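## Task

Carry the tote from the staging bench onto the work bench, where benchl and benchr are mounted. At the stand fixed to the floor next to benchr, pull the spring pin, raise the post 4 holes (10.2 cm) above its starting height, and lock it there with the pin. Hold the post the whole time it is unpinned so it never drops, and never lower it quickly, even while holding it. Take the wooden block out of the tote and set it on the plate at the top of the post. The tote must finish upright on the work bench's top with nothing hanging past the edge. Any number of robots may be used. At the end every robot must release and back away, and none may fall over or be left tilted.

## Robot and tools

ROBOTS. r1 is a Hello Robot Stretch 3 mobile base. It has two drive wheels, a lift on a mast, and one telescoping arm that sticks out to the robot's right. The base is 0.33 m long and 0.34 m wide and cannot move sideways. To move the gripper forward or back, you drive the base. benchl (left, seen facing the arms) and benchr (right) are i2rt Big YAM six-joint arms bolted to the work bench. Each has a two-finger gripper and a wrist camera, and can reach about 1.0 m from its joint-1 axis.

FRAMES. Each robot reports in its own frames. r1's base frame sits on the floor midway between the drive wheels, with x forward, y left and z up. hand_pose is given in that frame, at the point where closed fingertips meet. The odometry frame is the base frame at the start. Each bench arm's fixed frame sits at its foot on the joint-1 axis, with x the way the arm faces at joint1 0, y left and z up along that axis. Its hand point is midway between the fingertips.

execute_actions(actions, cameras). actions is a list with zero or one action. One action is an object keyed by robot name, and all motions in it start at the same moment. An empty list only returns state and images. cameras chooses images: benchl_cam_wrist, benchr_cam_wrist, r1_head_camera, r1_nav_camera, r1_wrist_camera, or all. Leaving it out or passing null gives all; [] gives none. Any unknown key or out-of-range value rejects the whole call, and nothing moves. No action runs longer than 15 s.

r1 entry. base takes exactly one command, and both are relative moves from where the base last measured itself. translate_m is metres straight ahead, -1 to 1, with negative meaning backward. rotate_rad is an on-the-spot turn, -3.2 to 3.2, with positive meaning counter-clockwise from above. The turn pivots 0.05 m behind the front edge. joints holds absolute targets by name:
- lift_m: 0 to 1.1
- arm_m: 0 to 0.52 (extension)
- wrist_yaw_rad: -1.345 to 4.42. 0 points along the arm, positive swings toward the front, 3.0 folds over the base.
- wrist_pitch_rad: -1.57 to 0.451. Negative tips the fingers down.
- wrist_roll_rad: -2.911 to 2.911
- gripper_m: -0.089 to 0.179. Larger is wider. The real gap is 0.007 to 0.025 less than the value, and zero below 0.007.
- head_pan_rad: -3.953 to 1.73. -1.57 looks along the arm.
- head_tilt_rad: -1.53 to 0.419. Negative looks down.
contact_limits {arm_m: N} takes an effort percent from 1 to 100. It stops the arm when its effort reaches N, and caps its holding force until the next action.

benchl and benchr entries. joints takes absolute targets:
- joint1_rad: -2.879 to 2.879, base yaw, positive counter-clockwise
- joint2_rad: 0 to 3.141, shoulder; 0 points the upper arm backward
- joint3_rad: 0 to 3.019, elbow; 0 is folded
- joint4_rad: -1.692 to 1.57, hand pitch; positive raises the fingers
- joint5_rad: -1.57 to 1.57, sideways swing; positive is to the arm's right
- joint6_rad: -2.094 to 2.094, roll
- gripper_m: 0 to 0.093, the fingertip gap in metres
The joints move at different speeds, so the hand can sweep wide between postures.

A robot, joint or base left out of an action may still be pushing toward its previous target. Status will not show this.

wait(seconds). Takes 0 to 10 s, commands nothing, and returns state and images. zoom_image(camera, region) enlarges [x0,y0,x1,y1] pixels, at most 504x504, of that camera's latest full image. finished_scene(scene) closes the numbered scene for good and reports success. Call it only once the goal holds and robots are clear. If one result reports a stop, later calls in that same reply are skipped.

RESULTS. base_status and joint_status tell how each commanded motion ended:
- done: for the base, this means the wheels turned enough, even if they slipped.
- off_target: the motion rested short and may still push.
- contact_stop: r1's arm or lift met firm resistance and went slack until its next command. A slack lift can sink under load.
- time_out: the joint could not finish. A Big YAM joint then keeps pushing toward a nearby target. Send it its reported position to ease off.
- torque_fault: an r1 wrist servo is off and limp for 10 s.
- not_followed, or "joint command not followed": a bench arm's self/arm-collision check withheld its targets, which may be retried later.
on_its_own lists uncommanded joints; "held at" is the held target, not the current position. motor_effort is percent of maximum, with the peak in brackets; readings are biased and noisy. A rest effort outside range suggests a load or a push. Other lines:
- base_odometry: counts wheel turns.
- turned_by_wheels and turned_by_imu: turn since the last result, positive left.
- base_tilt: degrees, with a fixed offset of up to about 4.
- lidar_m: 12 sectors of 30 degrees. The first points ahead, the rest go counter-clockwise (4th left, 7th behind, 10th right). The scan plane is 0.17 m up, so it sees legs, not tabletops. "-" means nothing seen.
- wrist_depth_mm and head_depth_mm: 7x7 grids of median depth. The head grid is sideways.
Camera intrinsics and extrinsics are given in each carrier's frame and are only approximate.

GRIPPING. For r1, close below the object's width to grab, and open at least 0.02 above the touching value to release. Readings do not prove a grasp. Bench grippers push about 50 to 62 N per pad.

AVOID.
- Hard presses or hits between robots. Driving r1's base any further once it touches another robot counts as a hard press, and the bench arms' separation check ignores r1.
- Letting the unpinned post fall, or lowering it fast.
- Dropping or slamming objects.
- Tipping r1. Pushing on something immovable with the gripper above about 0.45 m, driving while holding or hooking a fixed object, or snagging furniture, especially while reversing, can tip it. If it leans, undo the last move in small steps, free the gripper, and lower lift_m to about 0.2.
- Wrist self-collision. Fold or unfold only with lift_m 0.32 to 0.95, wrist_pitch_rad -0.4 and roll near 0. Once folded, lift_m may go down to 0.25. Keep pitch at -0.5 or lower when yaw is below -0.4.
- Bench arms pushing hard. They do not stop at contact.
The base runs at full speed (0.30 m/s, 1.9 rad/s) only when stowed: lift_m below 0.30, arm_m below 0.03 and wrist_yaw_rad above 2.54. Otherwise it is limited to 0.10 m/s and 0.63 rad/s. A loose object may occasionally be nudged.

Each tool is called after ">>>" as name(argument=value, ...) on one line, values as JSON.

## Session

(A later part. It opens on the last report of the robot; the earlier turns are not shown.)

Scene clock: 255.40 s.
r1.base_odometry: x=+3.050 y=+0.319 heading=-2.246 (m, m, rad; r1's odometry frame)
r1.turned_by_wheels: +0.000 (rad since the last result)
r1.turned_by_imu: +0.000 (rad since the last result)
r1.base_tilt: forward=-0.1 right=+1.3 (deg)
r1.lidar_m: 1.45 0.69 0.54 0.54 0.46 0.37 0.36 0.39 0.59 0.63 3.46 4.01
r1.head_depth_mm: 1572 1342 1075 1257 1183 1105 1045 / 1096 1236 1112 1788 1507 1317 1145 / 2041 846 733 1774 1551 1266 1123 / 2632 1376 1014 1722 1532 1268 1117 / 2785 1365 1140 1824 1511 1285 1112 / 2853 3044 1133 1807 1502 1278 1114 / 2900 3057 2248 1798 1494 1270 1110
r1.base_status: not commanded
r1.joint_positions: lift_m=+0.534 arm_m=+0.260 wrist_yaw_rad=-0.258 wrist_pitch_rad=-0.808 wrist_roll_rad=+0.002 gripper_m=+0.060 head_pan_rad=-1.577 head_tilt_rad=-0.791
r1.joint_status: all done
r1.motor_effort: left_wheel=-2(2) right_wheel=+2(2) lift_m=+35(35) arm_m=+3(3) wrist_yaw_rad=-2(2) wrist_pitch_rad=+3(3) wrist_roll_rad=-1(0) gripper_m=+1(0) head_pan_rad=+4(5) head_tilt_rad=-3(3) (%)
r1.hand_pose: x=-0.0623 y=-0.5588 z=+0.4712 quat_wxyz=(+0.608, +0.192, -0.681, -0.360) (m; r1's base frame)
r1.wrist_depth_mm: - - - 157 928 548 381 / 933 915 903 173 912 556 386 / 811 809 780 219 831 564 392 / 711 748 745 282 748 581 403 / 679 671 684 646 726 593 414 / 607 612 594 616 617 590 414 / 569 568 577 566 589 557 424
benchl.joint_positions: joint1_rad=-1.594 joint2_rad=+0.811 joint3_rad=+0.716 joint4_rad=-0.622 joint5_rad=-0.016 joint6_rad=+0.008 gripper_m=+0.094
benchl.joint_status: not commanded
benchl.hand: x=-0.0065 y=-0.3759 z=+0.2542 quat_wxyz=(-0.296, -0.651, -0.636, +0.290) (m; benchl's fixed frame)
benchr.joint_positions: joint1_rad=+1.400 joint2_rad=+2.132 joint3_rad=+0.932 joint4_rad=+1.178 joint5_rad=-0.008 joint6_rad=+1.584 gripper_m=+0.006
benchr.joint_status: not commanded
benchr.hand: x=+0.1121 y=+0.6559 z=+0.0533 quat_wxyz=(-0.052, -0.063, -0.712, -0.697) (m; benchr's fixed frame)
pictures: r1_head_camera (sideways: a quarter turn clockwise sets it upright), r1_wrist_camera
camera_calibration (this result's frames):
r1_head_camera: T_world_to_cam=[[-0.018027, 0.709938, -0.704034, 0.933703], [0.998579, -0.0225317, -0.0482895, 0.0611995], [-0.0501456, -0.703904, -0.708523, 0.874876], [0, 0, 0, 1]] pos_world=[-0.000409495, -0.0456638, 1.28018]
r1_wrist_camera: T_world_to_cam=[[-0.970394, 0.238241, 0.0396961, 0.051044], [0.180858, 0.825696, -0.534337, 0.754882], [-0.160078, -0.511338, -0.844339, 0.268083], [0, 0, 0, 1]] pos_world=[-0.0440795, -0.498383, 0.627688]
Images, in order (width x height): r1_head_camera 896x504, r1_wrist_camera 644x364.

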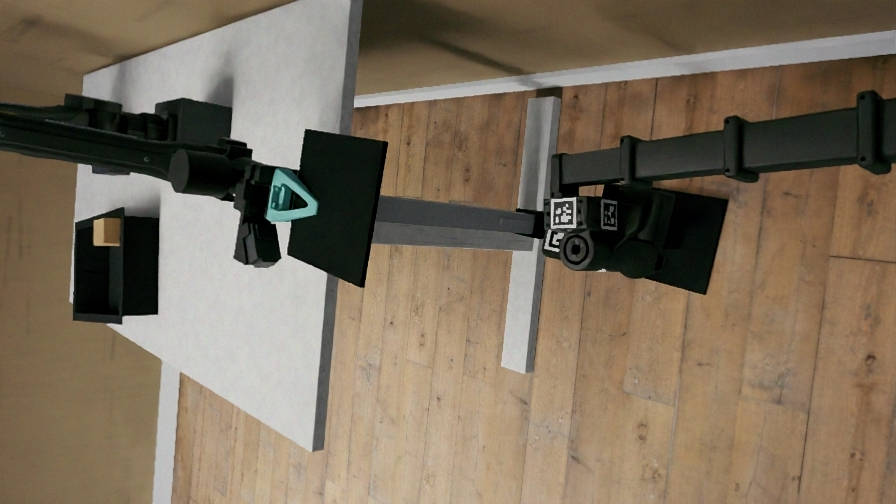

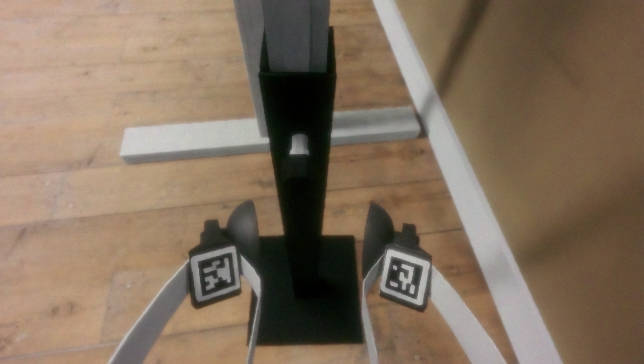

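>>> execute_actions(actions=[{"r1":{"joints":{"arm_m":0.305,"lift_m":0.53}}}], cameras=["r1_wrist_camera"])

>>> execute_actions(actions=[{"r1":{"joints":{"gripper_m":-0.03}}}], cameras=["r1_wrist_camera"])

>>> execute_actions(actions=[{"r1":{"joints":{"arm_m":0.287},"base":{"translate_m":0.004}},"benchr":{"joints":{"joint2_rad":2.125}}}], cameras=["r1_wrist_camera"])

Scene clock: 257.73 s.
r1.base_odometry: x=+3.050 y=+0.319 heading=-2.246 (m, m, rad; r1's odometry frame)
r1.turned_by_wheels: +0.000 (rad since the last result)
r1.turned_by_imu: +0.000 (rad since the last result)
r1.base_tilt: forward=-0.1 right=+1.3 (deg)
r1.lidar_m: 1.45 0.69 0.54 0.54 0.46 0.37 0.36 0.39 0.59 0.63 3.44 4.00
r1.head_depth_mm: 1582 1338 1075 1262 1174 1104 1048 / 1087 1234 1110 1790 1496 1297 1135 / 2015 844 735 1772 - 1289 1124 / 2650 1374 1010 1724 1466 1277 1119 / 2775 1362 1133 1816 1499 1283 1115 / 2853 3089 1129 1799 1496 1273 1116 / 2884 3048 2261 1801 1498 1273 1113
r1.base_status: not commanded
r1.joint_positions: lift_m=+0.531 arm_m=+0.305 wrist_yaw_rad=-0.258 wrist_pitch_rad=-0.809 wrist_roll_rad=+0.002 gripper_m=+0.060 head_pan_rad=-1.577 head_tilt_rad=-0.791
r1.joint_status: all done
r1.motor_effort: left_wheel=-2(2) right_wheel=+2(2) lift_m=+15(36) arm_m=+3(3) wrist_yaw_rad=-2(2) wrist_pitch_rad=+3(3) wrist_roll_rad=-1(1) gripper_m=+1(0) head_pan_rad=+4(4) head_tilt_rad=-3(3) (%)
r1.hand_pose: x=-0.0623 y=-0.6038 z=+0.4673 quat_wxyz=(+0.608, +0.192, -0.681, -0.360) (m; r1's base frame)
r1.wrist_depth_mm: - - - 102 910 549 388 / 912 921 912 121 930 550 394 / 807 824 772 143 781 583 400 / 723 715 749 172 760 590 404 / 667 659 700 214 697 597 417 / 596 611 605 591 625 597 423 / 561 572 557 560 589 571 429
benchl.joint_positions: joint1_rad=-1.594 joint2_rad=+0.811 joint3_rad=+0.716 joint4_rad=-0.622 joint5_rad=-0.016 joint6_rad=+0.008 gripper_m=+0.094
benchl.joint_status: not commanded
benchl.hand: x=-0.0065 y=-0.3759 z=+0.2542 quat_wxyz=(-0.296, -0.651, -0.636, +0.290) (m; benchl's fixed frame)
benchr.joint_positions: joint1_rad=+1.400 joint2_rad=+2.132 joint3_rad=+0.932 joint4_rad=+1.178 joint5_rad=-0.008 joint6_rad=+1.584 gripper_m=+0.006
benchr.joint_status: not commanded
benchr.hand: x=+0.1121 y=+0.6559 z=+0.0533 quat_wxyz=(-0.052, -0.063, -0.712, -0.697) (m; benchr's fixed frame)
pictures: r1_wrist_camera
camera_calibration (this result's frames):
r1_wrist_camera: T_world_to_cam=[[-0.970393, 0.238249, 0.0396932, 0.0619288], [0.180893, 0.825778, -0.534198, 0.789876], [-0.16005, -0.511202, -0.844427, 0.241854], [0, 0, 0, 1]] pos_world=[-0.044079, -0.543381, 0.62372]
Images, in order (width x height): r1_wrist_camera 644x364.

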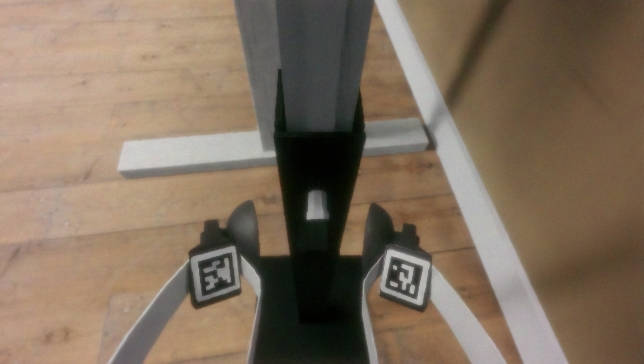

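Scene clock: 259.10 s.
r1.base_odometry: x=+3.050 y=+0.319 heading=-2.246 (m, m, rad; r1's odometry frame)
r1.turned_by_wheels: +0.000 (rad since the last result)
r1.turned_by_imu: +0.000 (rad since the last result)
r1.base_tilt: forward=+0.0 right=+1.4 (deg)
r1.lidar_m: 1.46 0.69 0.54 0.54 0.46 0.37 0.36 0.39 0.59 0.63 3.47 3.99
r1.head_depth_mm: 1575 1333 1070 1258 1178 1109 1042 / 1099 1229 1112 1788 1488 1294 1138 / 2027 846 736 1771 - 1283 1123 / 2658 1380 1014 1714 1465 1276 1114 / 2732 1364 1133 1822 1503 1279 1113 / 2891 3087 1127 1815 1493 1278 1107 / 2889 3100 2250 1801 1495 1272 1108
r1.base_status: not commanded
r1.joint_positions: lift_m=+0.530 arm_m=+0.305 wrist_yaw_rad=-0.265 wrist_pitch_rad=-0.807 wrist_roll_rad=+0.002 gripper_m=-0.029 head_pan_rad=-1.577 head_tilt_rad=-0.791
r1.joint_status: all done
r1.motor_effort: left_wheel=-5(5) right_wheel=+8(8) lift_m=+17(17) arm_m=+1(3) wrist_yaw_rad=+3(4) wrist_pitch_rad=+2(3) wrist_roll_rad=+0(1) gripper_m=-19(94) head_pan_rad=+4(4) head_tilt_rad=-3(3) (%)
r1.hand_pose: x=-0.0634 y=-0.6040 z=+0.4674 quat_wxyz=(+0.607, +0.189, -0.682, -0.362) (m; r1's base frame)
r1.wrist_depth_mm: - - - 102 890 541 387 / 934 943 919 122 898 548 394 / 805 815 777 142 783 572 400 / 716 741 737 171 759 581 410 / 662 668 685 162 679 590 417 / 606 610 610 443 632 595 426 / 558 570 566 560 592 561 432
benchl.joint_positions: joint1_rad=-1.594 joint2_rad=+0.811 joint3_rad=+0.716 joint4_rad=-0.622 joint5_rad=-0.016 joint6_rad=+0.008 gripper_m=+0.094
benchl.joint_status: not commanded
benchl.hand: x=-0.0065 y=-0.3759 z=+0.2542 quat_wxyz=(-0.296, -0.651, -0.636, +0.290) (m; benchl's fixed frame)
benchr.joint_positions: joint1_rad=+1.400 joint2_rad=+2.132 joint3_rad=+0.932 joint4_rad=+1.178 joint5_rad=-0.008 joint6_rad=+1.584 gripper_m=+0.006
benchr.joint_status: not commanded
benchr.hand: x=+0.1121 y=+0.6559 z=+0.0533 quat_wxyz=(-0.052, -0.063, -0.712, -0.697) (m; benchr's fixed frame)
pictures: r1_wrist_camera
camera_calibration (this result's frames):
r1_wrist_camera: T_world_to_cam=[[-0.968712, 0.24499, 0.0397216, 0.0650183], [0.186345, 0.823664, -0.535586, 0.790042], [-0.16393, -0.511427, -0.843546, 0.240912], [0, 0, 0, 1]] pos_world=[-0.0447437, -0.543449, 0.623773]
Images, in order (width x height): r1_wrist_camera 644x364.

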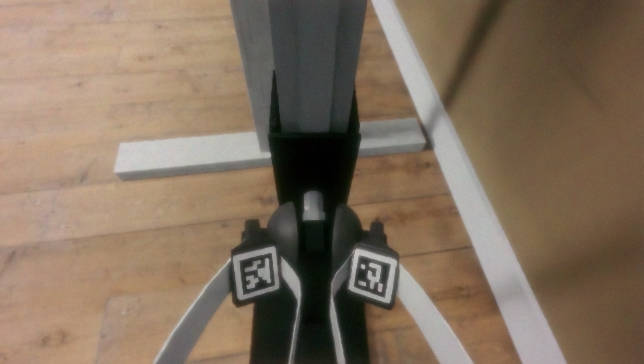

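Scene clock: 260.10 s.
r1.base_odometry: x=+3.047 y=+0.316 heading=-2.246 (m, m, rad; r1's odometry frame)
r1.turned_by_wheels: +0.000 (rad since the last result)
r1.turned_by_imu: +0.000 (rad since the last result)
r1.base_tilt: forward=-0.1 right=+1.3 (deg)
r1.lidar_m: 1.45 0.68 0.54 0.54 0.47 0.37 0.37 0.40 0.59 0.63 3.46 4.00
r1.head_depth_mm: 1587 1340 1076 1275 1192 1120 1049 / 1102 1229 1107 1782 1518 1299 1132 / 2036 844 736 1790 1548 1287 1126 / 2635 1376 1011 1736 1541 1279 1120 / 2746 1354 1137 1823 1501 1278 1115 / 2848 3069 1130 1802 1496 1274 1115 / 2896 3061 2252 1804 1486 1270 1109
r1.base_status: done
r1.joint_positions: lift_m=+0.530 arm_m=+0.288 wrist_yaw_rad=-0.268 wrist_pitch_rad=-0.772 wrist_roll_rad=+0.002 gripper_m=-0.029 head_pan_rad=-1.577 head_tilt_rad=-0.791
r1.joint_status: all done
r1.motor_effort: left_wheel=-5(11) right_wheel=+8(15) lift_m=+18(18) arm_m=-5(4) wrist_yaw_rad=+5(7) wrist_pitch_rad=-9(9) wrist_roll_rad=+0(1) gripper_m=-17(20) head_pan_rad=+5(5) head_tilt_rad=-3(3) (%)
r1.hand_pose: x=-0.0657 y=-0.5934 z=+0.4731 quat_wxyz=(+0.613, +0.176, -0.685, -0.352) (m; r1's base frame)
r1.wrist_depth_mm: - - - 119 876 540 386 / 985 952 968 138 885 553 397 / 833 839 830 157 811 567 394 / 741 757 746 189 781 568 405 / 682 698 699 171 712 600 412 / 618 620 622 444 652 589 416 / 565 568 564 572 586 571 435
benchl.joint_positions: joint1_rad=-1.594 joint2_rad=+0.811 joint3_rad=+0.716 joint4_rad=-0.622 joint5_rad=-0.016 joint6_rad=+0.008 gripper_m=+0.094
benchl.joint_status: not commanded
benchl.hand: x=-0.0065 y=-0.3759 z=+0.2542 quat_wxyz=(-0.296, -0.651, -0.636, +0.290) (m; benchl's fixed frame)
benchr.joint_positions: joint1_rad=+1.400 joint2_rad=+2.137 joint3_rad=+0.932 joint4_rad=+1.184 joint5_rad=-0.008 joint6_rad=+1.584 gripper_m=+0.006
benchr.joint_status: all done
benchr.hand: x=+0.1120 y=+0.6555 z=+0.0514 quat_wxyz=(-0.052, -0.063, -0.712, -0.698) (m; benchr's fixed frame)
pictures: r1_wrist_camera
camera_calibration (this result's frames):
r1_wrist_camera: T_world_to_cam=[[-0.967634, 0.249121, 0.0402966, 0.0622184], [0.18359, 0.804475, -0.564903, 0.787056], [-0.173147, -0.539221, -0.824173, 0.224509], [0, 0, 0, 1]] pos_world=[-0.0454181, -0.527607, 0.627138]
Images, in order (width x height): r1_wrist_camera 644x364.

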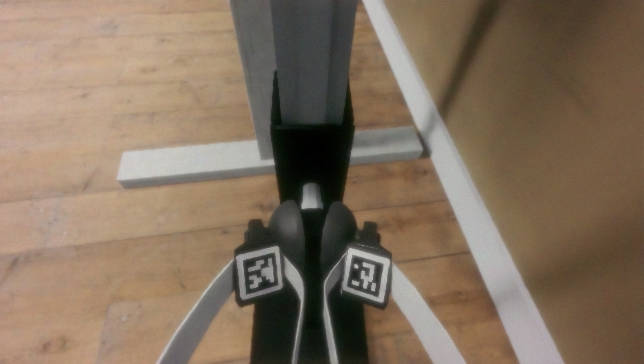

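Still tensioned. Pull a little more while lifting.

>>> execute_actions(actions=[{"r1":{"joints":{"arm_m":0.277},"base":{"translate_m":0.003}},"benchr":{"joints":{"joint2_rad":2.07}}}], cameras=["r1_wrist_camera"])

>>> execute_actions(actions=[{"benchr":{"joints":{"joint2_rad":2.02}}}], cameras=["r1_wrist_camera"])

>>> zoom_image(camera="r1_wrist_camera", region=[240,100,390,280])

Scene clock: 261.50 s.
r1.base_odometry: x=+3.045 y=+0.314 heading=-2.246 (m, m, rad; r1's odometry frame)
r1.turned_by_wheels: +0.000 (rad since the last result)
r1.turned_by_imu: +0.000 (rad since the last result)
r1.base_tilt: forward=-0.1 right=+1.3 (deg)
r1.lidar_m: 1.45 0.69 0.54 0.53 0.47 0.37 0.37 0.40 0.60 0.63 3.45 4.00
r1.head_depth_mm: 1598 1342 1072 1272 1199 1130 1049 / 1082 1225 1112 1795 1519 1306 1136 / 2023 844 735 1783 1550 1274 1124 / 2653 1379 1051 1731 1529 1271 1119 / 2765 1372 1137 1822 1514 1282 1118 / 2857 3067 1128 1809 1496 1275 1111 / 2880 3083 2273 1803 1496 1269 1109
r1.base_status: done
r1.joint_positions: lift_m=+0.530 arm_m=+0.278 wrist_yaw_rad=-0.267 wrist_pitch_rad=-0.763 wrist_roll_rad=+0.002 gripper_m=-0.029 head_pan_rad=-1.577 head_tilt_rad=-0.791
r1.joint_status: all done
r1.motor_effort: left_wheel=-5(8) right_wheel=+8(13) lift_m=+18(18) arm_m=-5(4) wrist_yaw_rad=+5(6) wrist_pitch_rad=-12(12) wrist_roll_rad=-1(1) gripper_m=-16(17) head_pan_rad=+4(5) head_tilt_rad=-3(3) (%)
r1.hand_pose: x=-0.0661 y=-0.5850 z=+0.4746 quat_wxyz=(+0.615, +0.173, -0.686, -0.349) (m; r1's base frame)
r1.wrist_depth_mm: - - - 128 888 543 390 / 999 967 963 150 902 552 397 / 870 864 851 171 816 558 403 / 762 743 766 204 792 577 409 / 683 700 683 - 731 585 415 / 616 616 631 603 644 594 427 / 557 573 589 579 599 578 428
benchl.joint_positions: joint1_rad=-1.594 joint2_rad=+0.811 joint3_rad=+0.716 joint4_rad=-0.622 joint5_rad=-0.016 joint6_rad=+0.008 gripper_m=+0.094
benchl.joint_status: not commanded
benchl.hand: x=-0.0065 y=-0.3759 z=+0.2542 quat_wxyz=(-0.296, -0.651, -0.636, +0.290) (m; benchl's fixed frame)
benchr.joint_positions: joint1_rad=+1.400 joint2_rad=+2.137 joint3_rad=+0.932 joint4_rad=+1.184 joint5_rad=-0.008 joint6_rad=+1.584 gripper_m=+0.006
benchr.joint_status: all done
benchr.hand: x=+0.1120 y=+0.6555 z=+0.0517 quat_wxyz=(-0.052, -0.063, -0.712, -0.698) (m; benchr's fixed frame)
pictures: r1_wrist_camera
camera_calibration (this result's frames):
r1_wrist_camera: T_world_to_cam=[[-0.967607, 0.249201, 0.0404338, 0.0596547], [0.18204, 0.799671, -0.572178, 0.781769], [-0.174921, -0.546284, -0.819132, 0.223539], [0, 0, 0, 1]] pos_world=[-0.0454893, -0.517908, 0.628007]
Images, in order (width x height): r1_wrist_camera 644x364.

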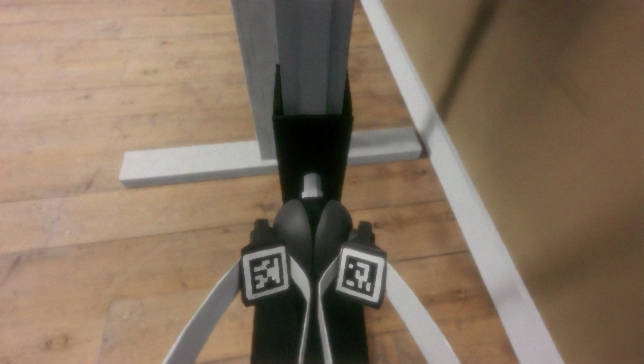

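Scene clock: 262.07 s.
r1.base_odometry: x=+3.045 y=+0.314 heading=-2.246 (m, m, rad; r1's odometry frame)
r1.turned_by_wheels: +0.000 (rad since the last result)
r1.turned_by_imu: +0.000 (rad since the last result)
r1.base_tilt: forward=+0.0 right=+1.3 (deg)
r1.lidar_m: 1.45 0.69 0.54 0.53 0.47 0.37 0.37 0.40 0.60 0.63 3.46 3.99
r1.head_depth_mm: 1604 1345 1080 1276 1199 1132 1053 / 1088 1227 1110 1781 1519 1307 1143 / 2035 845 736 1772 1546 1267 1124 / 2661 1369 1049 1723 1535 1274 1123 / 2785 1359 1135 1821 1507 1284 1109 / 2826 3058 1131 1801 1500 1278 1115 / 2919 3076 2255 1801 1497 1273 1107
r1.base_status: not commanded
r1.joint_positions: lift_m=+0.530 arm_m=+0.278 wrist_yaw_rad=-0.267 wrist_pitch_rad=-0.763 wrist_roll_rad=+0.002 gripper_m=-0.029 head_pan_rad=-1.577 head_tilt_rad=-0.791
r1.joint_status: not commanded
r1.motor_effort: left_wheel=-5(5) right_wheel=+9(8) lift_m=+18(18) arm_m=-5(5) wrist_yaw_rad=+6(5) wrist_pitch_rad=-12(12) wrist_roll_rad=-1(0) gripper_m=-15(15) head_pan_rad=+5(4) head_tilt_rad=-3(3) (%)
r1.hand_pose: x=-0.0661 y=-0.5850 z=+0.4746 quat_wxyz=(+0.615, +0.173, -0.686, -0.349) (m; r1's base frame)
r1.wrist_depth_mm: - - - 129 866 532 386 / 963 - 971 150 905 558 387 / 852 846 849 171 797 558 400 / 759 762 758 204 779 575 403 / 684 699 703 - 714 601 419 / 616 626 627 597 649 591 420 / 570 573 572 568 585 568 439
benchl.joint_positions: joint1_rad=-1.594 joint2_rad=+0.811 joint3_rad=+0.716 joint4_rad=-0.622 joint5_rad=-0.016 joint6_rad=+0.008 gripper_m=+0.094
benchl.joint_status: not commanded
benchl.hand: x=-0.0065 y=-0.3759 z=+0.2542 quat_wxyz=(-0.296, -0.651, -0.636, +0.290) (m; benchl's fixed frame)
benchr.joint_positions: joint1_rad=+1.400 joint2_rad=+2.131 joint3_rad=+0.932 joint4_rad=+1.178 joint5_rad=-0.008 joint6_rad=+1.584 gripper_m=+0.006
benchr.joint_status: all done
benchr.hand: x=+0.1121 y=+0.6560 z=+0.0541 quat_wxyz=(-0.052, -0.063, -0.712, -0.698) (m; benchr's fixed frame)
pictures: r1_wrist_camera
camera_calibration (this result's frames):
r1_wrist_camera: T_world_to_cam=[[-0.967607, 0.249201, 0.0404339, 0.0596545], [0.18204, 0.799669, -0.572181, 0.781769], [-0.174922, -0.546286, -0.81913, 0.223537], [0, 0, 0, 1]] pos_world=[-0.0454893, -0.517907, 0.628008]
Images, in order (width x height): r1_wrist_camera 644x364.

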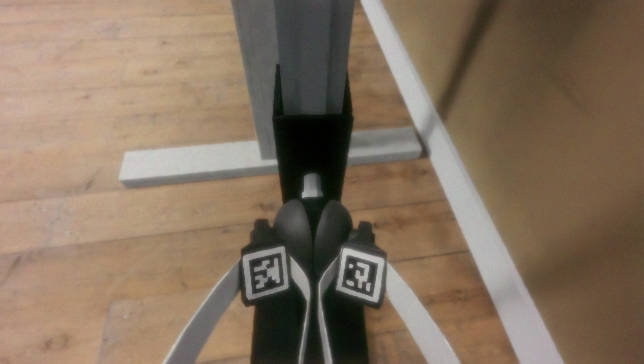

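Region (240, 100, 390, 280) of r1_wrist_camera's 644x364 image, scaled by 2.800.

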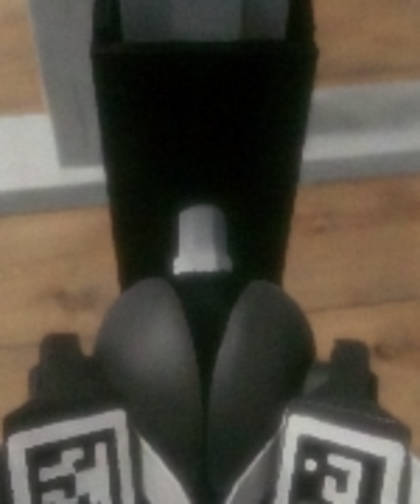

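>>> execute_actions(actions=[{"r1":{"joints":{"gripper_m":0.07}},"benchr":{"joints":{"joint2_rad":2.123}}}], cameras=[])

>>> execute_actions(actions=[{"r1":{"joints":{"arm_m":0.309,"lift_m":0.515},"base":{"translate_m":-0.006}}}], cameras=[])

>>> execute_actions(actions=[{"r1":{"joints":{"gripper_m":-0.07}}}], cameras=["r1_wrist_camera"])

>>> execute_actions(actions=[{"r1":{"joints":{"arm_m":0.283},"base":{"translate_m":0.006}}}], cameras=["r1_wrist_camera"])

>>> zoom_image(camera="r1_wrist_camera", region=[240,100,390,280])

Scene clock: 264.90 s.
r1.base_odometry: x=+3.045 y=+0.314 heading=-2.246 (m, m, rad; r1's odometry frame)
r1.turned_by_wheels: +0.000 (rad since the last result)
r1.turned_by_imu: +0.000 (rad since the last result)
r1.base_tilt: forward=+0.0 right=+1.3 (deg)
r1.lidar_m: 1.46 0.69 0.54 0.54 0.47 0.37 0.37 0.40 0.60 0.63 3.45 4.00
r1.head_depth_mm: 1604 1338 1074 1283 1208 1129 1053 / 1078 1229 1107 1790 1521 1307 1136 / 2039 847 736 1778 1562 1274 1122 / 2686 1387 1049 1724 1536 1271 1116 / 2781 1368 1135 1826 1503 1282 1118 / 2835 3095 1133 1794 1501 1278 1114 / 2857 3032 2262 1798 1486 1272 1112
r1.base_status: not commanded
r1.joint_positions: lift_m=+0.530 arm_m=+0.277 wrist_yaw_rad=-0.263 wrist_pitch_rad=-0.808 wrist_roll_rad=+0.002 gripper_m=+0.070 head_pan_rad=-1.577 head_tilt_rad=-0.791
r1.joint_status: all done
r1.motor_effort: left_wheel=-3(5) right_wheel=+3(8) lift_m=+18(18) arm_m=-4(5) wrist_yaw_rad=+2(5) wrist_pitch_rad=+2(12) wrist_roll_rad=-1(1) gripper_m=+0(80) head_pan_rad=+4(4) head_tilt_rad=-2(3) (%)
r1.hand_pose: x=-0.0631 y=-0.5765 z=+0.4673 quat_wxyz=(+0.607, +0.190, -0.681, -0.361) (m; r1's base frame)
r1.wrist_depth_mm: - - - 134 885 546 388 / 903 903 927 157 936 558 399 / 816 799 784 179 797 566 403 / 722 731 758 224 776 591 406 / 667 658 689 655 700 603 415 / 610 617 591 607 - 601 423 / 560 568 574 560 582 574 432
benchl.joint_positions: joint1_rad=-1.594 joint2_rad=+0.811 joint3_rad=+0.716 joint4_rad=-0.622 joint5_rad=-0.016 joint6_rad=+0.008 gripper_m=+0.094
benchl.joint_status: not commanded
benchl.hand: x=-0.0065 y=-0.3759 z=+0.2542 quat_wxyz=(-0.296, -0.651, -0.636, +0.290) (m; benchl's fixed frame)
benchr.joint_positions: joint1_rad=+1.400 joint2_rad=+2.136 joint3_rad=+0.932 joint4_rad=+1.183 joint5_rad=-0.008 joint6_rad=+1.584 gripper_m=+0.006
benchr.joint_status: all done
benchr.hand: x=+0.1120 y=+0.6556 z=+0.0524 quat_wxyz=(-0.052, -0.063, -0.711, -0.698) (m; benchr's fixed frame)
pictures: none
No camera images: the call's "cameras" was empty. Leave "cameras" out to get every camera's image.

Scene clock: 266.57 s.
r1.base_odometry: x=+3.049 y=+0.319 heading=-2.246 (m, m, rad; r1's odometry frame)
r1.turned_by_wheels: +0.000 (rad since the last result)
r1.turned_by_imu: +0.000 (rad since the last result)
r1.base_tilt: forward=+0.0 right=+1.3 (deg)
r1.lidar_m: 1.46 0.69 0.54 0.54 0.46 0.37 0.36 0.39 0.59 0.63 3.44 3.99
r1.head_depth_mm: 1572 1340 1076 1261 1186 1109 1047 / 1097 1225 1108 1784 1501 1293 1138 / 2008 842 734 1779 1563 1284 1121 / 2669 1376 1011 1723 1511 1265 1120 / 2755 1366 1132 1822 1504 1285 1115 / 2865 3088 1125 1817 1496 1279 1116 / 2861 3075 2281 1799 1495 1271 1109
r1.base_status: done
r1.joint_positions: lift_m=+0.516 arm_m=+0.309 wrist_yaw_rad=-0.263 wrist_pitch_rad=-0.808 wrist_roll_rad=+0.002 gripper_m=+0.070 head_pan_rad=-1.577 head_tilt_rad=-0.791
r1.joint_status: all done
r1.motor_effort: left_wheel=-2(7) right_wheel=+2(6) lift_m=+14(10) arm_m=+3(3) wrist_yaw_rad=+2(2) wrist_pitch_rad=+3(3) wrist_roll_rad=+0(0) gripper_m=+0(1) head_pan_rad=+4(4) head_tilt_rad=-3(3) (%)
r1.hand_pose: x=-0.0630 y=-0.6076 z=+0.4523 quat_wxyz=(+0.607, +0.190, -0.681, -0.361) (m; r1's base frame)
r1.wrist_depth_mm: - - 969 99 884 551 387 / 891 904 872 116 898 558 392 / 773 779 746 132 783 578 402 / 710 698 719 164 747 579 409 / 650 640 675 206 674 583 420 / 594 598 589 579 - 597 429 / 550 550 560 559 573 551 432
benchl.joint_positions: joint1_rad=-1.594 joint2_rad=+0.811 joint3_rad=+0.716 joint4_rad=-0.622 joint5_rad=-0.016 joint6_rad=+0.008 gripper_m=+0.094
benchl.joint_status: not commanded
benchl.hand: x=-0.0065 y=-0.3759 z=+0.2542 quat_wxyz=(-0.296, -0.651, -0.636, +0.290) (m; benchl's fixed frame)
benchr.joint_positions: joint1_rad=+1.400 joint2_rad=+2.136 joint3_rad=+0.932 joint4_rad=+1.183 joint5_rad=-0.008 joint6_rad=+1.584 gripper_m=+0.006
benchr.joint_status: not commanded
benchr.hand: x=+0.1120 y=+0.6556 z=+0.0524 quat_wxyz=(-0.052, -0.063, -0.711, -0.698) (m; benchr's fixed frame)
pictures: none
No camera images: the call's "cameras" was empty. Leave "cameras" out to get every camera's image.

Scene clock: 268.47 s.
r1.base_odometry: x=+3.049 y=+0.319 heading=-2.247 (m, m, rad; r1's odometry frame)
r1.turned_by_wheels: +0.000 (rad since the last result)
r1.turned_by_imu: -0.001 (rad since the last result)
r1.base_tilt: forward=+0.0 right=+1.4 (deg)
r1.lidar_m: 1.46 0.69 0.54 0.54 0.47 0.37 0.36 0.39 0.59 0.63 3.45 3.99
r1.head_depth_mm: 1573 1341 1074 1263 1178 1115 1040 / 1098 1232 1105 1787 1496 1295 1141 / 2003 844 733 1782 1551 1283 1122 / 2643 1375 1011 1708 1539 1275 1122 / 2755 1370 1132 1816 1502 1277 1121 / 2843 3060 1129 1816 1503 1275 1111 / 2903 3063 2243 1791 1500 1276 1110
r1.base_status: not commanded
r1.joint_positions: lift_m=+0.515 arm_m=+0.309 wrist_yaw_rad=-0.268 wrist_pitch_rad=-0.815 wrist_roll_rad=+0.001 gripper_m=-0.069 head_pan_rad=-1.577 head_tilt_rad=-0.791
r1.joint_status: all done
r1.motor_effort: left_wheel=-7(7) right_wheel=+12(12) lift_m=+26(26) arm_m=-3(3) wrist_yaw_rad=+5(6) wrist_pitch_rad=+5(5) wrist_roll_rad=-1(1) gripper_m=-35(99) head_pan_rad=+4(4) head_tilt_rad=-3(3) (%)
r1.hand_pose: x=-0.0634 y=-0.6067 z=+0.4506 quat_wxyz=(+0.606, +0.191, -0.681, -0.365) (m; r1's base frame)
r1.wrist_depth_mm: 974 - 938 98 863 534 387 / 870 884 883 118 877 551 394 / 781 785 728 130 775 571 398 / 706 706 717 161 731 583 407 / 627 657 665 142 669 578 410 / 585 601 589 424 620 584 421 / 539 549 546 543 557 561 424
benchl.joint_positions: joint1_rad=-1.594 joint2_rad=+0.811 joint3_rad=+0.716 joint4_rad=-0.622 joint5_rad=-0.016 joint6_rad=+0.008 gripper_m=+0.094
benchl.joint_status: not commanded
benchl.hand: x=-0.0065 y=-0.3759 z=+0.2542 quat_wxyz=(-0.296, -0.651, -0.636, +0.290) (m; benchl's fixed frame)
benchr.joint_positions: joint1_rad=+1.400 joint2_rad=+2.136 joint3_rad=+0.932 joint4_rad=+1.183 joint5_rad=-0.008 joint6_rad=+1.584 gripper_m=+0.006
benchr.joint_status: not commanded
benchr.hand: x=+0.1120 y=+0.6556 z=+0.0524 quat_wxyz=(-0.052, -0.063, -0.711, -0.698) (m; benchr's fixed frame)
pictures: r1_wrist_camera
camera_calibration (this result's frames):
r1_wrist_camera: T_world_to_cam=[[-0.968271, 0.246638, 0.0402583, 0.0671504], [0.188856, 0.827685, -0.528461, 0.782621], [-0.16366, -0.50409, -0.848003, 0.231835], [0, 0, 0, 1]] pos_world=[-0.0448409, -0.54746, 0.607478]
Images, in order (width x height): r1_wrist_camera 644x364.

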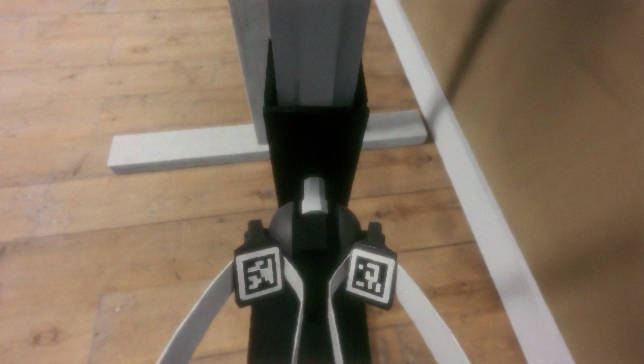

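Scene clock: 270.30 s.
r1.base_odometry: x=+3.045 y=+0.314 heading=-2.246 (m, m, rad; r1's odometry frame)
r1.turned_by_wheels: +0.000 (rad since the last result)
r1.turned_by_imu: -0.026 (rad since the last result)
r1.base_tilt: forward=+0.0 right=+1.3 (deg)
r1.lidar_m: 1.56 0.70 0.54 0.54 0.49 0.38 0.37 0.40 0.58 0.63 3.41 3.98
r1.head_depth_mm: 1427 1276 1115 1202 1151 1094 1044 / 1770 1269 1105 1738 1492 1290 1129 / 1867 848 733 1763 1556 1280 1120 / 2661 1379 754 1426 1517 1282 1121 / 2719 1361 1133 1819 1500 1283 1115 / 2813 2926 1124 1812 1498 1278 1112 / 2878 3052 2197 1799 1491 1269 1114
r1.base_status: done
r1.joint_positions: lift_m=+0.515 arm_m=+0.284 wrist_yaw_rad=-0.243 wrist_pitch_rad=-0.769 wrist_roll_rad=+0.001 gripper_m=-0.059 head_pan_rad=-1.577 head_tilt_rad=-0.793
r1.joint_status: all done
r1.on_its_own: gripper_m is held at -0.060, not at your -0.070, by its stall guard, which is still easing; wrist_yaw_rad is at rest, and its effort (-13) is outside its rest range (-12 to +12)
r1.motor_effort: left_wheel=+6(22) right_wheel=-8(23) lift_m=+30(30) arm_m=-8(14) wrist_yaw_rad=-13(15) wrist_pitch_rad=-10(10) wrist_roll_rad=+0(0) gripper_m=-30(34) head_pan_rad=+4(4) head_tilt_rad=-2(3) (%)
r1.hand_pose: x=-0.0619 y=-0.5913 z=+0.4580 quat_wxyz=(+0.618, +0.184, -0.683, -0.343) (m; r1's base frame)
r1.wrist_depth_mm: - - - 123 874 535 380 / 942 957 920 142 871 532 385 / 808 825 789 162 823 564 389 / 732 730 744 188 767 573 405 / 663 659 689 166 689 576 405 / 600 601 608 448 627 576 417 / 562 564 559 554 573 566 427
benchl.joint_positions: joint1_rad=-1.594 joint2_rad=+0.811 joint3_rad=+0.716 joint4_rad=-0.622 joint5_rad=-0.016 joint6_rad=+0.008 gripper_m=+0.094
benchl.joint_status: not commanded
benchl.hand: x=-0.0065 y=-0.3759 z=+0.2542 quat_wxyz=(-0.296, -0.651, -0.636, +0.290) (m; benchl's fixed frame)
benchr.joint_positions: joint1_rad=+1.400 joint2_rad=+2.136 joint3_rad=+0.932 joint4_rad=+1.183 joint5_rad=-0.008 joint6_rad=+1.584 gripper_m=+0.006
benchr.joint_status: not commanded
benchr.hand: x=+0.1120 y=+0.6556 z=+0.0524 quat_wxyz=(-0.052, -0.063, -0.711, -0.698) (m; benchr's fixed frame)
pictures: r1_wrist_camera
camera_calibration (this result's frames):
r1_wrist_camera: T_world_to_cam=[[-0.97353, 0.2248, 0.0412776, 0.0507575], [0.162348, 0.807263, -0.567423, 0.77762], [-0.160879, -0.545702, -0.822391, 0.209943], [0, 0, 0, 1]] pos_world=[-0.043056, -0.524588, 0.6118]
Images, in order (width x height): r1_wrist_camera 644x364.

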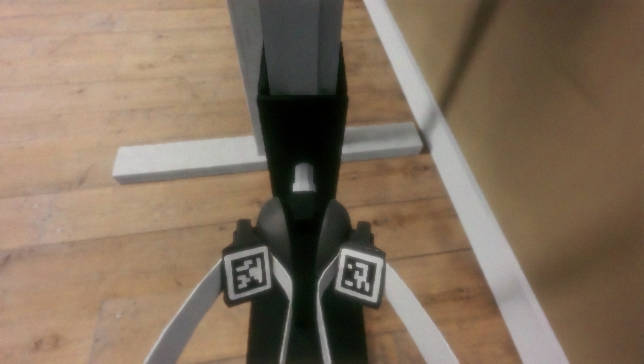

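Region (240, 100, 390, 280) of r1_wrist_camera's 644x364 image, scaled by 2.800.

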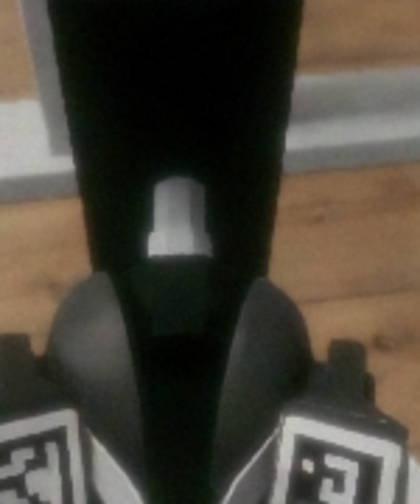

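>>> execute_actions(actions=[{"benchr":{"joints":{"joint2_rad":2.01,"joint4_rad":1.19}}}], cameras=["r1_wrist_camera"])

Scene clock: 271.40 s.
r1.base_odometry: x=+3.045 y=+0.314 heading=-2.246 (m, m, rad; r1's odometry frame)
r1.turned_by_wheels: +0.000 (rad since the last result)
r1.turned_by_imu: +0.000 (rad since the last result)
r1.base_tilt: forward=-0.1 right=+1.3 (deg)
r1.lidar_m: 1.56 0.70 0.54 0.53 0.49 0.38 0.37 0.40 0.59 0.63 3.44 3.99
r1.head_depth_mm: 1426 1272 1111 1205 1154 1098 1047 / 1769 1272 1106 1736 1482 1292 1128 / 1852 848 730 1782 1546 1270 1121 / 2635 1368 756 1426 1530 1274 1123 / 2694 1361 1128 1794 1492 1274 1120 / 2833 2897 1125 1797 1494 1276 1113 / 2869 3042 2186 1783 1486 1271 1110
r1.base_status: not commanded
r1.joint_positions: lift_m=+0.515 arm_m=+0.284 wrist_yaw_rad=-0.243 wrist_pitch_rad=-0.768 wrist_roll_rad=+0.001 gripper_m=-0.056 head_pan_rad=-1.577 head_tilt_rad=-0.793
r1.joint_status: not commanded
r1.on_its_own: gripper_m is held at -0.057, not at your -0.070, by its stall guard, which is still easing; wrist_yaw_rad is at rest, and its effort (-13) is outside its rest range (-12 to +12)
r1.motor_effort: left_wheel=+6(6) right_wheel=-8(8) lift_m=+30(30) arm_m=-8(8) wrist_yaw_rad=-13(13) wrist_pitch_rad=-10(10) wrist_roll_rad=+0(1) gripper_m=-30(30) head_pan_rad=+4(4) head_tilt_rad=-3(3) (%)
r1.hand_pose: x=-0.0619 y=-0.5913 z=+0.4580 quat_wxyz=(+0.618, +0.184, -0.683, -0.343) (m; r1's base frame)
r1.wrist_depth_mm: - - - 123 872 531 380 / 924 968 930 141 883 534 389 / 827 850 764 163 796 558 399 / 719 722 738 189 764 560 404 / 664 660 687 165 684 578 408 / 605 610 590 449 633 577 418 / 545 566 565 552 585 563 427
benchl.joint_positions: joint1_rad=-1.594 joint2_rad=+0.811 joint3_rad=+0.716 joint4_rad=-0.622 joint5_rad=-0.016 joint6_rad=+0.008 gripper_m=+0.094
benchl.joint_status: not commanded
benchl.hand: x=-0.0065 y=-0.3759 z=+0.2542 quat_wxyz=(-0.296, -0.651, -0.636, +0.290) (m; benchl's fixed frame)
benchr.joint_positions: joint1_rad=+1.400 joint2_rad=+2.122 joint3_rad=+0.932 joint4_rad=+1.155 joint5_rad=-0.008 joint6_rad=+1.586 gripper_m=+0.006
benchr.joint_status: all done
benchr.hand: x=+0.1121 y=+0.6562 z=+0.0539 quat_wxyz=(-0.051, -0.064, -0.717, -0.693) (m; benchr's fixed frame)
pictures: r1_wrist_camera
camera_calibration (this result's frames):
r1_wrist_camera: T_world_to_cam=[[-0.973527, 0.224812, 0.0412828, 0.0507594], [0.162304, 0.807088, -0.567685, 0.777715], [-0.160942, -0.545957, -0.82221, 0.209714], [0, 0, 0, 1]] pos_world=[-0.0430591, -0.5246, 0.611831]
Images, in order (width x height): r1_wrist_camera 644x364.

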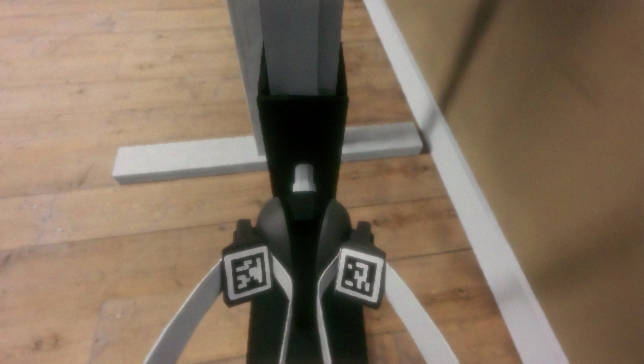

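Not yet; unload, pull more.

>>> execute_actions(actions=[{"r1":{"joints":{"gripper_m":-0.065}},"benchr":{"joints":{"joint2_rad":2.11}}}], cameras=[])

>>> execute_actions(actions=[{"r1":{"joints":{"arm_m":0.27},"base":{"translate_m":-0.003}}}], cameras=["r1_wrist_camera"])

>>> execute_actions(actions=[{"benchr":{"joints":{"joint2_rad":2.01}}}], cameras=["r1_wrist_camera"])

Scene clock: 272.67 s.
r1.base_odometry: x=+3.045 y=+0.314 heading=-2.246 (m, m, rad; r1's odometry frame)
r1.turned_by_wheels: +0.000 (rad since the last result)
r1.turned_by_imu: +0.000 (rad since the last result)
r1.base_tilt: forward=-0.1 right=+1.4 (deg)
r1.lidar_m: 1.55 0.70 0.54 0.54 0.49 0.38 0.37 0.40 0.58 0.63 3.41 3.98
r1.head_depth_mm: 1425 1273 1114 1214 1153 1096 1045 / 1762 1262 1105 1753 1488 1299 1123 / 1861 849 732 1778 1557 1276 1121 / 2651 1375 756 1424 1517 1276 1120 / 2699 1359 1130 1810 1501 1277 1119 / 2859 2929 1122 1799 1500 1273 1114 / 2845 3049 2171 1802 1496 1278 1107
r1.base_status: not commanded
r1.joint_positions: lift_m=+0.515 arm_m=+0.284 wrist_yaw_rad=-0.243 wrist_pitch_rad=-0.768 wrist_roll_rad=+0.001 gripper_m=-0.064 head_pan_rad=-1.577 head_tilt_rad=-0.793
r1.joint_status: all done
r1.on_its_own: wrist_yaw_rad is at rest, and its effort (-13) is outside its rest range (-12 to +12)
r1.motor_effort: left_wheel=+6(6) right_wheel=-8(8) lift_m=+30(30) arm_m=-8(8) wrist_yaw_rad=-13(14) wrist_pitch_rad=-10(10) wrist_roll_rad=+0(0) gripper_m=-32(83) head_pan_rad=+4(4) head_tilt_rad=-3(2) (%)
r1.hand_pose: x=-0.0620 y=-0.5914 z=+0.4581 quat_wxyz=(+0.618, +0.183, -0.683, -0.343) (m; r1's base frame)
r1.wrist_depth_mm: - - - 123 870 535 382 / 950 965 955 141 897 542 381 / 848 845 768 161 802 560 396 / 725 728 723 189 756 565 406 / 672 666 688 164 697 581 411 / 601 595 604 447 635 581 413 / 554 557 550 561 568 554 424
benchl.joint_positions: joint1_rad=-1.594 joint2_rad=+0.811 joint3_rad=+0.716 joint4_rad=-0.622 joint5_rad=-0.016 joint6_rad=+0.008 gripper_m=+0.094
benchl.joint_status: not commanded
benchl.hand: x=-0.0065 y=-0.3759 z=+0.2542 quat_wxyz=(-0.296, -0.651, -0.636, +0.290) (m; benchl's fixed frame)
benchr.joint_positions: joint1_rad=+1.400 joint2_rad=+2.126 joint3_rad=+0.932 joint4_rad=+1.159 joint5_rad=-0.008 joint6_rad=+1.586 gripper_m=+0.006
benchr.joint_status: all done
benchr.hand: x=+0.1121 y=+0.6560 z=+0.0525 quat_wxyz=(-0.051, -0.064, -0.717, -0.693) (m; benchr's fixed frame)
pictures: none
No camera images: the call's "cameras" was empty. Leave "cameras" out to get every camera's image.

Scene clock: 273.57 s.
r1.base_odometry: x=+3.047 y=+0.316 heading=-2.246 (m, m, rad; r1's odometry frame)
r1.turned_by_wheels: +0.001 (rad since the last result)
r1.turned_by_imu: +0.001 (rad since the last result)
r1.base_tilt: forward=-0.1 right=+1.3 (deg)
r1.lidar_m: 1.56 0.70 0.54 0.53 0.48 0.38 0.37 0.40 0.58 0.63 3.40 3.97
r1.head_depth_mm: 1420 1274 1105 1201 1146 1090 1037 / 1885 1274 1108 1721 1482 1298 1131 / 1748 852 732 1786 1546 1262 1127 / 2643 1369 758 1391 1516 1277 1120 / 2721 1360 1129 1817 1500 1277 1121 / 2812 2939 1126 1805 1496 1277 1110 / 2815 3069 2179 1804 1488 1271 1108
r1.base_status: done
r1.joint_positions: lift_m=+0.515 arm_m=+0.271 wrist_yaw_rad=-0.234 wrist_pitch_rad=-0.763 wrist_roll_rad=+0.000 gripper_m=-0.060 head_pan_rad=-1.577 head_tilt_rad=-0.793
r1.joint_status: all done
r1.on_its_own: gripper_m is held at -0.059, not at your -0.065, by its stall guard, which is still easing; wrist_yaw_rad is at rest, and its effort (-21) is outside its rest range (-12 to +12)
r1.motor_effort: left_wheel=+9(11) right_wheel=-15(16) lift_m=+30(30) arm_m=-6(10) wrist_yaw_rad=-21(21) wrist_pitch_rad=-12(12) wrist_roll_rad=+0(1) gripper_m=-7(33) head_pan_rad=+4(4) head_tilt_rad=-3(2) (%)
r1.hand_pose: x=-0.0606 y=-0.5794 z=+0.4589 quat_wxyz=(+0.621, +0.185, -0.682, -0.338) (m; r1's base frame)
r1.wrist_depth_mm: - - - 138 892 538 385 / 973 956 973 156 907 540 386 / 832 856 786 180 832 561 398 / 734 736 746 214 784 568 408 / 652 678 671 - 687 588 415 / 606 609 610 598 630 586 416 / 561 560 550 552 582 561 419
benchl.joint_positions: joint1_rad=-1.594 joint2_rad=+0.811 joint3_rad=+0.716 joint4_rad=-0.622 joint5_rad=-0.016 joint6_rad=+0.008 gripper_m=+0.094
benchl.joint_status: not commanded
benchl.hand: x=-0.0065 y=-0.3759 z=+0.2542 quat_wxyz=(-0.296, -0.651, -0.636, +0.290) (m; benchl's fixed frame)
benchr.joint_positions: joint1_rad=+1.400 joint2_rad=+2.126 joint3_rad=+0.932 joint4_rad=+1.159 joint5_rad=-0.008 joint6_rad=+1.586 gripper_m=+0.006
benchr.joint_status: not commanded
benchr.hand: x=+0.1121 y=+0.6560 z=+0.0525 quat_wxyz=(-0.051, -0.064, -0.717, -0.693) (m; benchr's fixed frame)
pictures: r1_wrist_camera
camera_calibration (this result's frames):
r1_wrist_camera: T_world_to_cam=[[-0.975754, 0.214799, 0.0420216, 0.0431038], [0.152828, 0.806088, -0.571721, 0.769014], [-0.156678, -0.551437, -0.819371, 0.212926], [0, 0, 0, 1]] pos_world=[-0.0421072, -0.511736, 0.612316]
Images, in order (width x height): r1_wrist_camera 644x364.

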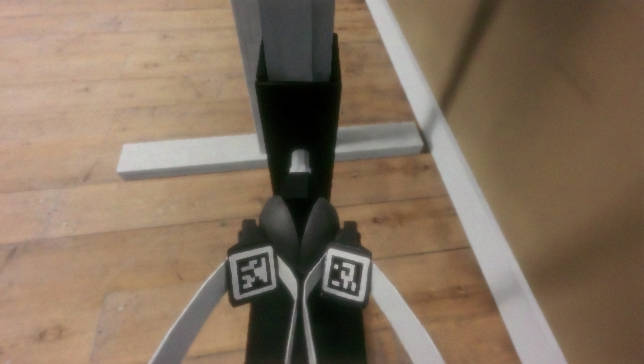

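Scene clock: 274.40 s.
r1.base_odometry: x=+3.047 y=+0.316 heading=-2.246 (m, m, rad; r1's odometry frame)
r1.turned_by_wheels: +0.000 (rad since the last result)
r1.turned_by_imu: +0.000 (rad since the last result)
r1.base_tilt: forward=-0.1 right=+1.3 (deg)
r1.lidar_m: 1.56 0.70 0.55 0.54 0.48 0.38 0.37 0.40 0.58 0.63 3.42 4.01
r1.head_depth_mm: 1417 1268 1104 1207 1148 1090 1039 / 1871 1268 1106 1738 1489 1295 1130 / 1743 851 731 1783 1551 1264 1121 / 2630 1378 756 1396 1517 1273 1113 / 2713 1365 1134 1812 1503 1280 1111 / 2851 2904 1122 1804 1498 1272 1115 / 2850 3084 2189 1800 1498 1275 1109
r1.base_status: not commanded
r1.joint_positions: lift_m=+0.515 arm_m=+0.270 wrist_yaw_rad=-0.208 wrist_pitch_rad=-0.763 wrist_roll_rad=+0.000 gripper_m=-0.055 head_pan_rad=-1.577 head_tilt_rad=-0.793
r1.joint_status: not commanded
r1.on_its_own: wrist_yaw_rad is held at -0.217, not at your -0.260, by its stall guard, which is not easing now; gripper_m is held at -0.056, not at your -0.065, by its stall guard, which is still easing
r1.motor_effort: left_wheel=+5(9) right_wheel=-7(15) lift_m=+30(30) arm_m=-4(5) wrist_yaw_rad=-7(21) wrist_pitch_rad=-12(11) wrist_roll_rad=+0(0) gripper_m=-24(29) head_pan_rad=+4(4) head_tilt_rad=-2(2) (%)
r1.hand_pose: x=-0.0564 y=-0.5802 z=+0.4589 quat_wxyz=(+0.625, +0.194, -0.680, -0.331) (m; r1's base frame)
r1.wrist_depth_mm: - - - 135 940 553 394 / 961 967 948 151 933 562 400 / 843 854 828 180 800 571 401 / 756 741 767 204 786 580 408 / 676 680 676 - 705 592 414 / 605 616 604 491 636 586 428 / 556 560 554 562 568 552 429
benchl.joint_positions: joint1_rad=-1.594 joint2_rad=+0.811 joint3_rad=+0.716 joint4_rad=-0.622 joint5_rad=-0.016 joint6_rad=+0.008 gripper_m=+0.094
benchl.joint_status: not commanded
benchl.hand: x=-0.0065 y=-0.3759 z=+0.2542 quat_wxyz=(-0.296, -0.651, -0.636, +0.290) (m; benchl's fixed frame)
benchr.joint_positions: joint1_rad=+1.400 joint2_rad=+2.122 joint3_rad=+0.932 joint4_rad=+1.156 joint5_rad=-0.008 joint6_rad=+1.586 gripper_m=+0.006
benchr.joint_status: all done
benchr.hand: x=+0.1121 y=+0.6562 z=+0.0540 quat_wxyz=(-0.051, -0.064, -0.716, -0.693) (m; benchr's fixed frame)
pictures: r1_wrist_camera
camera_calibration (this result's frames):
r1_wrist_camera: T_world_to_cam=[[-0.980896, 0.189937, 0.04204, 0.0326322], [0.132285, 0.809706, -0.571731, 0.770001], [-0.142633, -0.555248, -0.819363, 0.211695], [0, 0, 0, 1]] pos_world=[-0.039656, -0.512129, 0.612317]
Images, in order (width x height): r1_wrist_camera 644x364.

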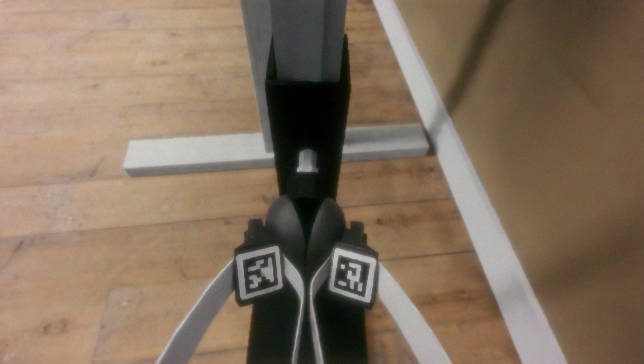

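>>> execute_actions(actions=[{"benchr":{"joints":{"joint2_rad":2.0,"joint3_rad":0.91,"joint4_rad":1.20}}}], cameras=["r1_wrist_camera"])

>>> zoom_image(camera="r1_wrist_camera", region=[240,100,390,280])

Scene clock: 276.00 s.
r1.base_odometry: x=+3.047 y=+0.316 heading=-2.246 (m, m, rad; r1's odometry frame)
r1.turned_by_wheels: +0.000 (rad since the last result)
r1.turned_by_imu: +0.000 (rad since the last result)
r1.base_tilt: forward=-0.1 right=+1.3 (deg)
r1.lidar_m: 1.56 0.70 0.54 0.54 0.48 0.38 0.37 0.40 0.58 0.63 3.39 3.99
r1.head_depth_mm: 1408 1275 1099 1205 1140 1093 1039 / 1885 1270 1106 1735 1487 1293 1130 / 1738 852 733 1785 1553 1258 1122 / 2632 1374 756 1394 1518 1274 1116 / 2733 1362 1136 1818 1497 1276 1116 / 2859 2940 1123 1802 1495 1276 1114 / 2876 3041 2177 1797 1486 1272 1111
r1.base_status: not commanded
r1.joint_positions: lift_m=+0.515 arm_m=+0.270 wrist_yaw_rad=-0.208 wrist_pitch_rad=-0.763 wrist_roll_rad=+0.000 gripper_m=-0.049 head_pan_rad=-1.577 head_tilt_rad=-0.793
r1.joint_status: not commanded
r1.on_its_own: wrist_yaw_rad is held at -0.217, not at your -0.260, by its stall guard, which is not easing now; gripper_m is held at -0.050, not at your -0.065, by its stall guard, which is still easing
r1.motor_effort: left_wheel=+5(5) right_wheel=-7(7) lift_m=+31(30) arm_m=-4(5) wrist_yaw_rad=-7(7) wrist_pitch_rad=-11(12) wrist_roll_rad=+0(0) gripper_m=-24(23) head_pan_rad=+4(4) head_tilt_rad=-2(2) (%)
r1.hand_pose: x=-0.0564 y=-0.5802 z=+0.4589 quat_wxyz=(+0.625, +0.194, -0.680, -0.330) (m; r1's base frame)
r1.wrist_depth_mm: - - - 135 947 556 390 / 927 945 965 151 952 563 398 / 826 851 856 180 803 583 408 / 752 737 737 204 774 591 409 / 665 688 682 - 696 589 417 / 605 612 619 491 640 577 415 / 552 552 554 562 579 559 430
benchl.joint_positions: joint1_rad=-1.594 joint2_rad=+0.811 joint3_rad=+0.716 joint4_rad=-0.622 joint5_rad=-0.016 joint6_rad=+0.008 gripper_m=+0.094
benchl.joint_status: not commanded
benchl.hand: x=-0.0065 y=-0.3759 z=+0.2542 quat_wxyz=(-0.296, -0.651, -0.636, +0.290) (m; benchl's fixed frame)
benchr.joint_positions: joint1_rad=+1.400 joint2_rad=+2.120 joint3_rad=+0.925 joint4_rad=+1.156 joint5_rad=-0.008 joint6_rad=+1.586 gripper_m=+0.006
benchr.joint_status: all done
benchr.hand: x=+0.1117 y=+0.6540 z=+0.0530 quat_wxyz=(-0.051, -0.064, -0.718, -0.691) (m; benchr's fixed frame)
pictures: r1_wrist_camera
camera_calibration (this result's frames):
r1_wrist_camera: T_world_to_cam=[[-0.980907, 0.189881, 0.0420422, 0.032607], [0.132219, 0.809642, -0.571838, 0.770042], [-0.14262, -0.555361, -0.819289, 0.2116], [0, 0, 0, 1]] pos_world=[-0.039651, -0.512135, 0.61233]
Images, in order (width x height): r1_wrist_camera 644x364.

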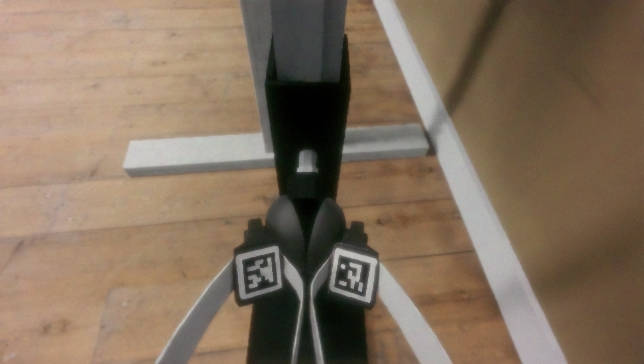

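Region (240, 100, 390, 280) of r1_wrist_camera's 644x364 image, scaled by 2.800.

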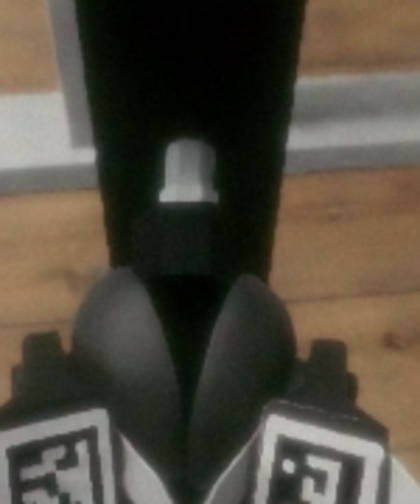

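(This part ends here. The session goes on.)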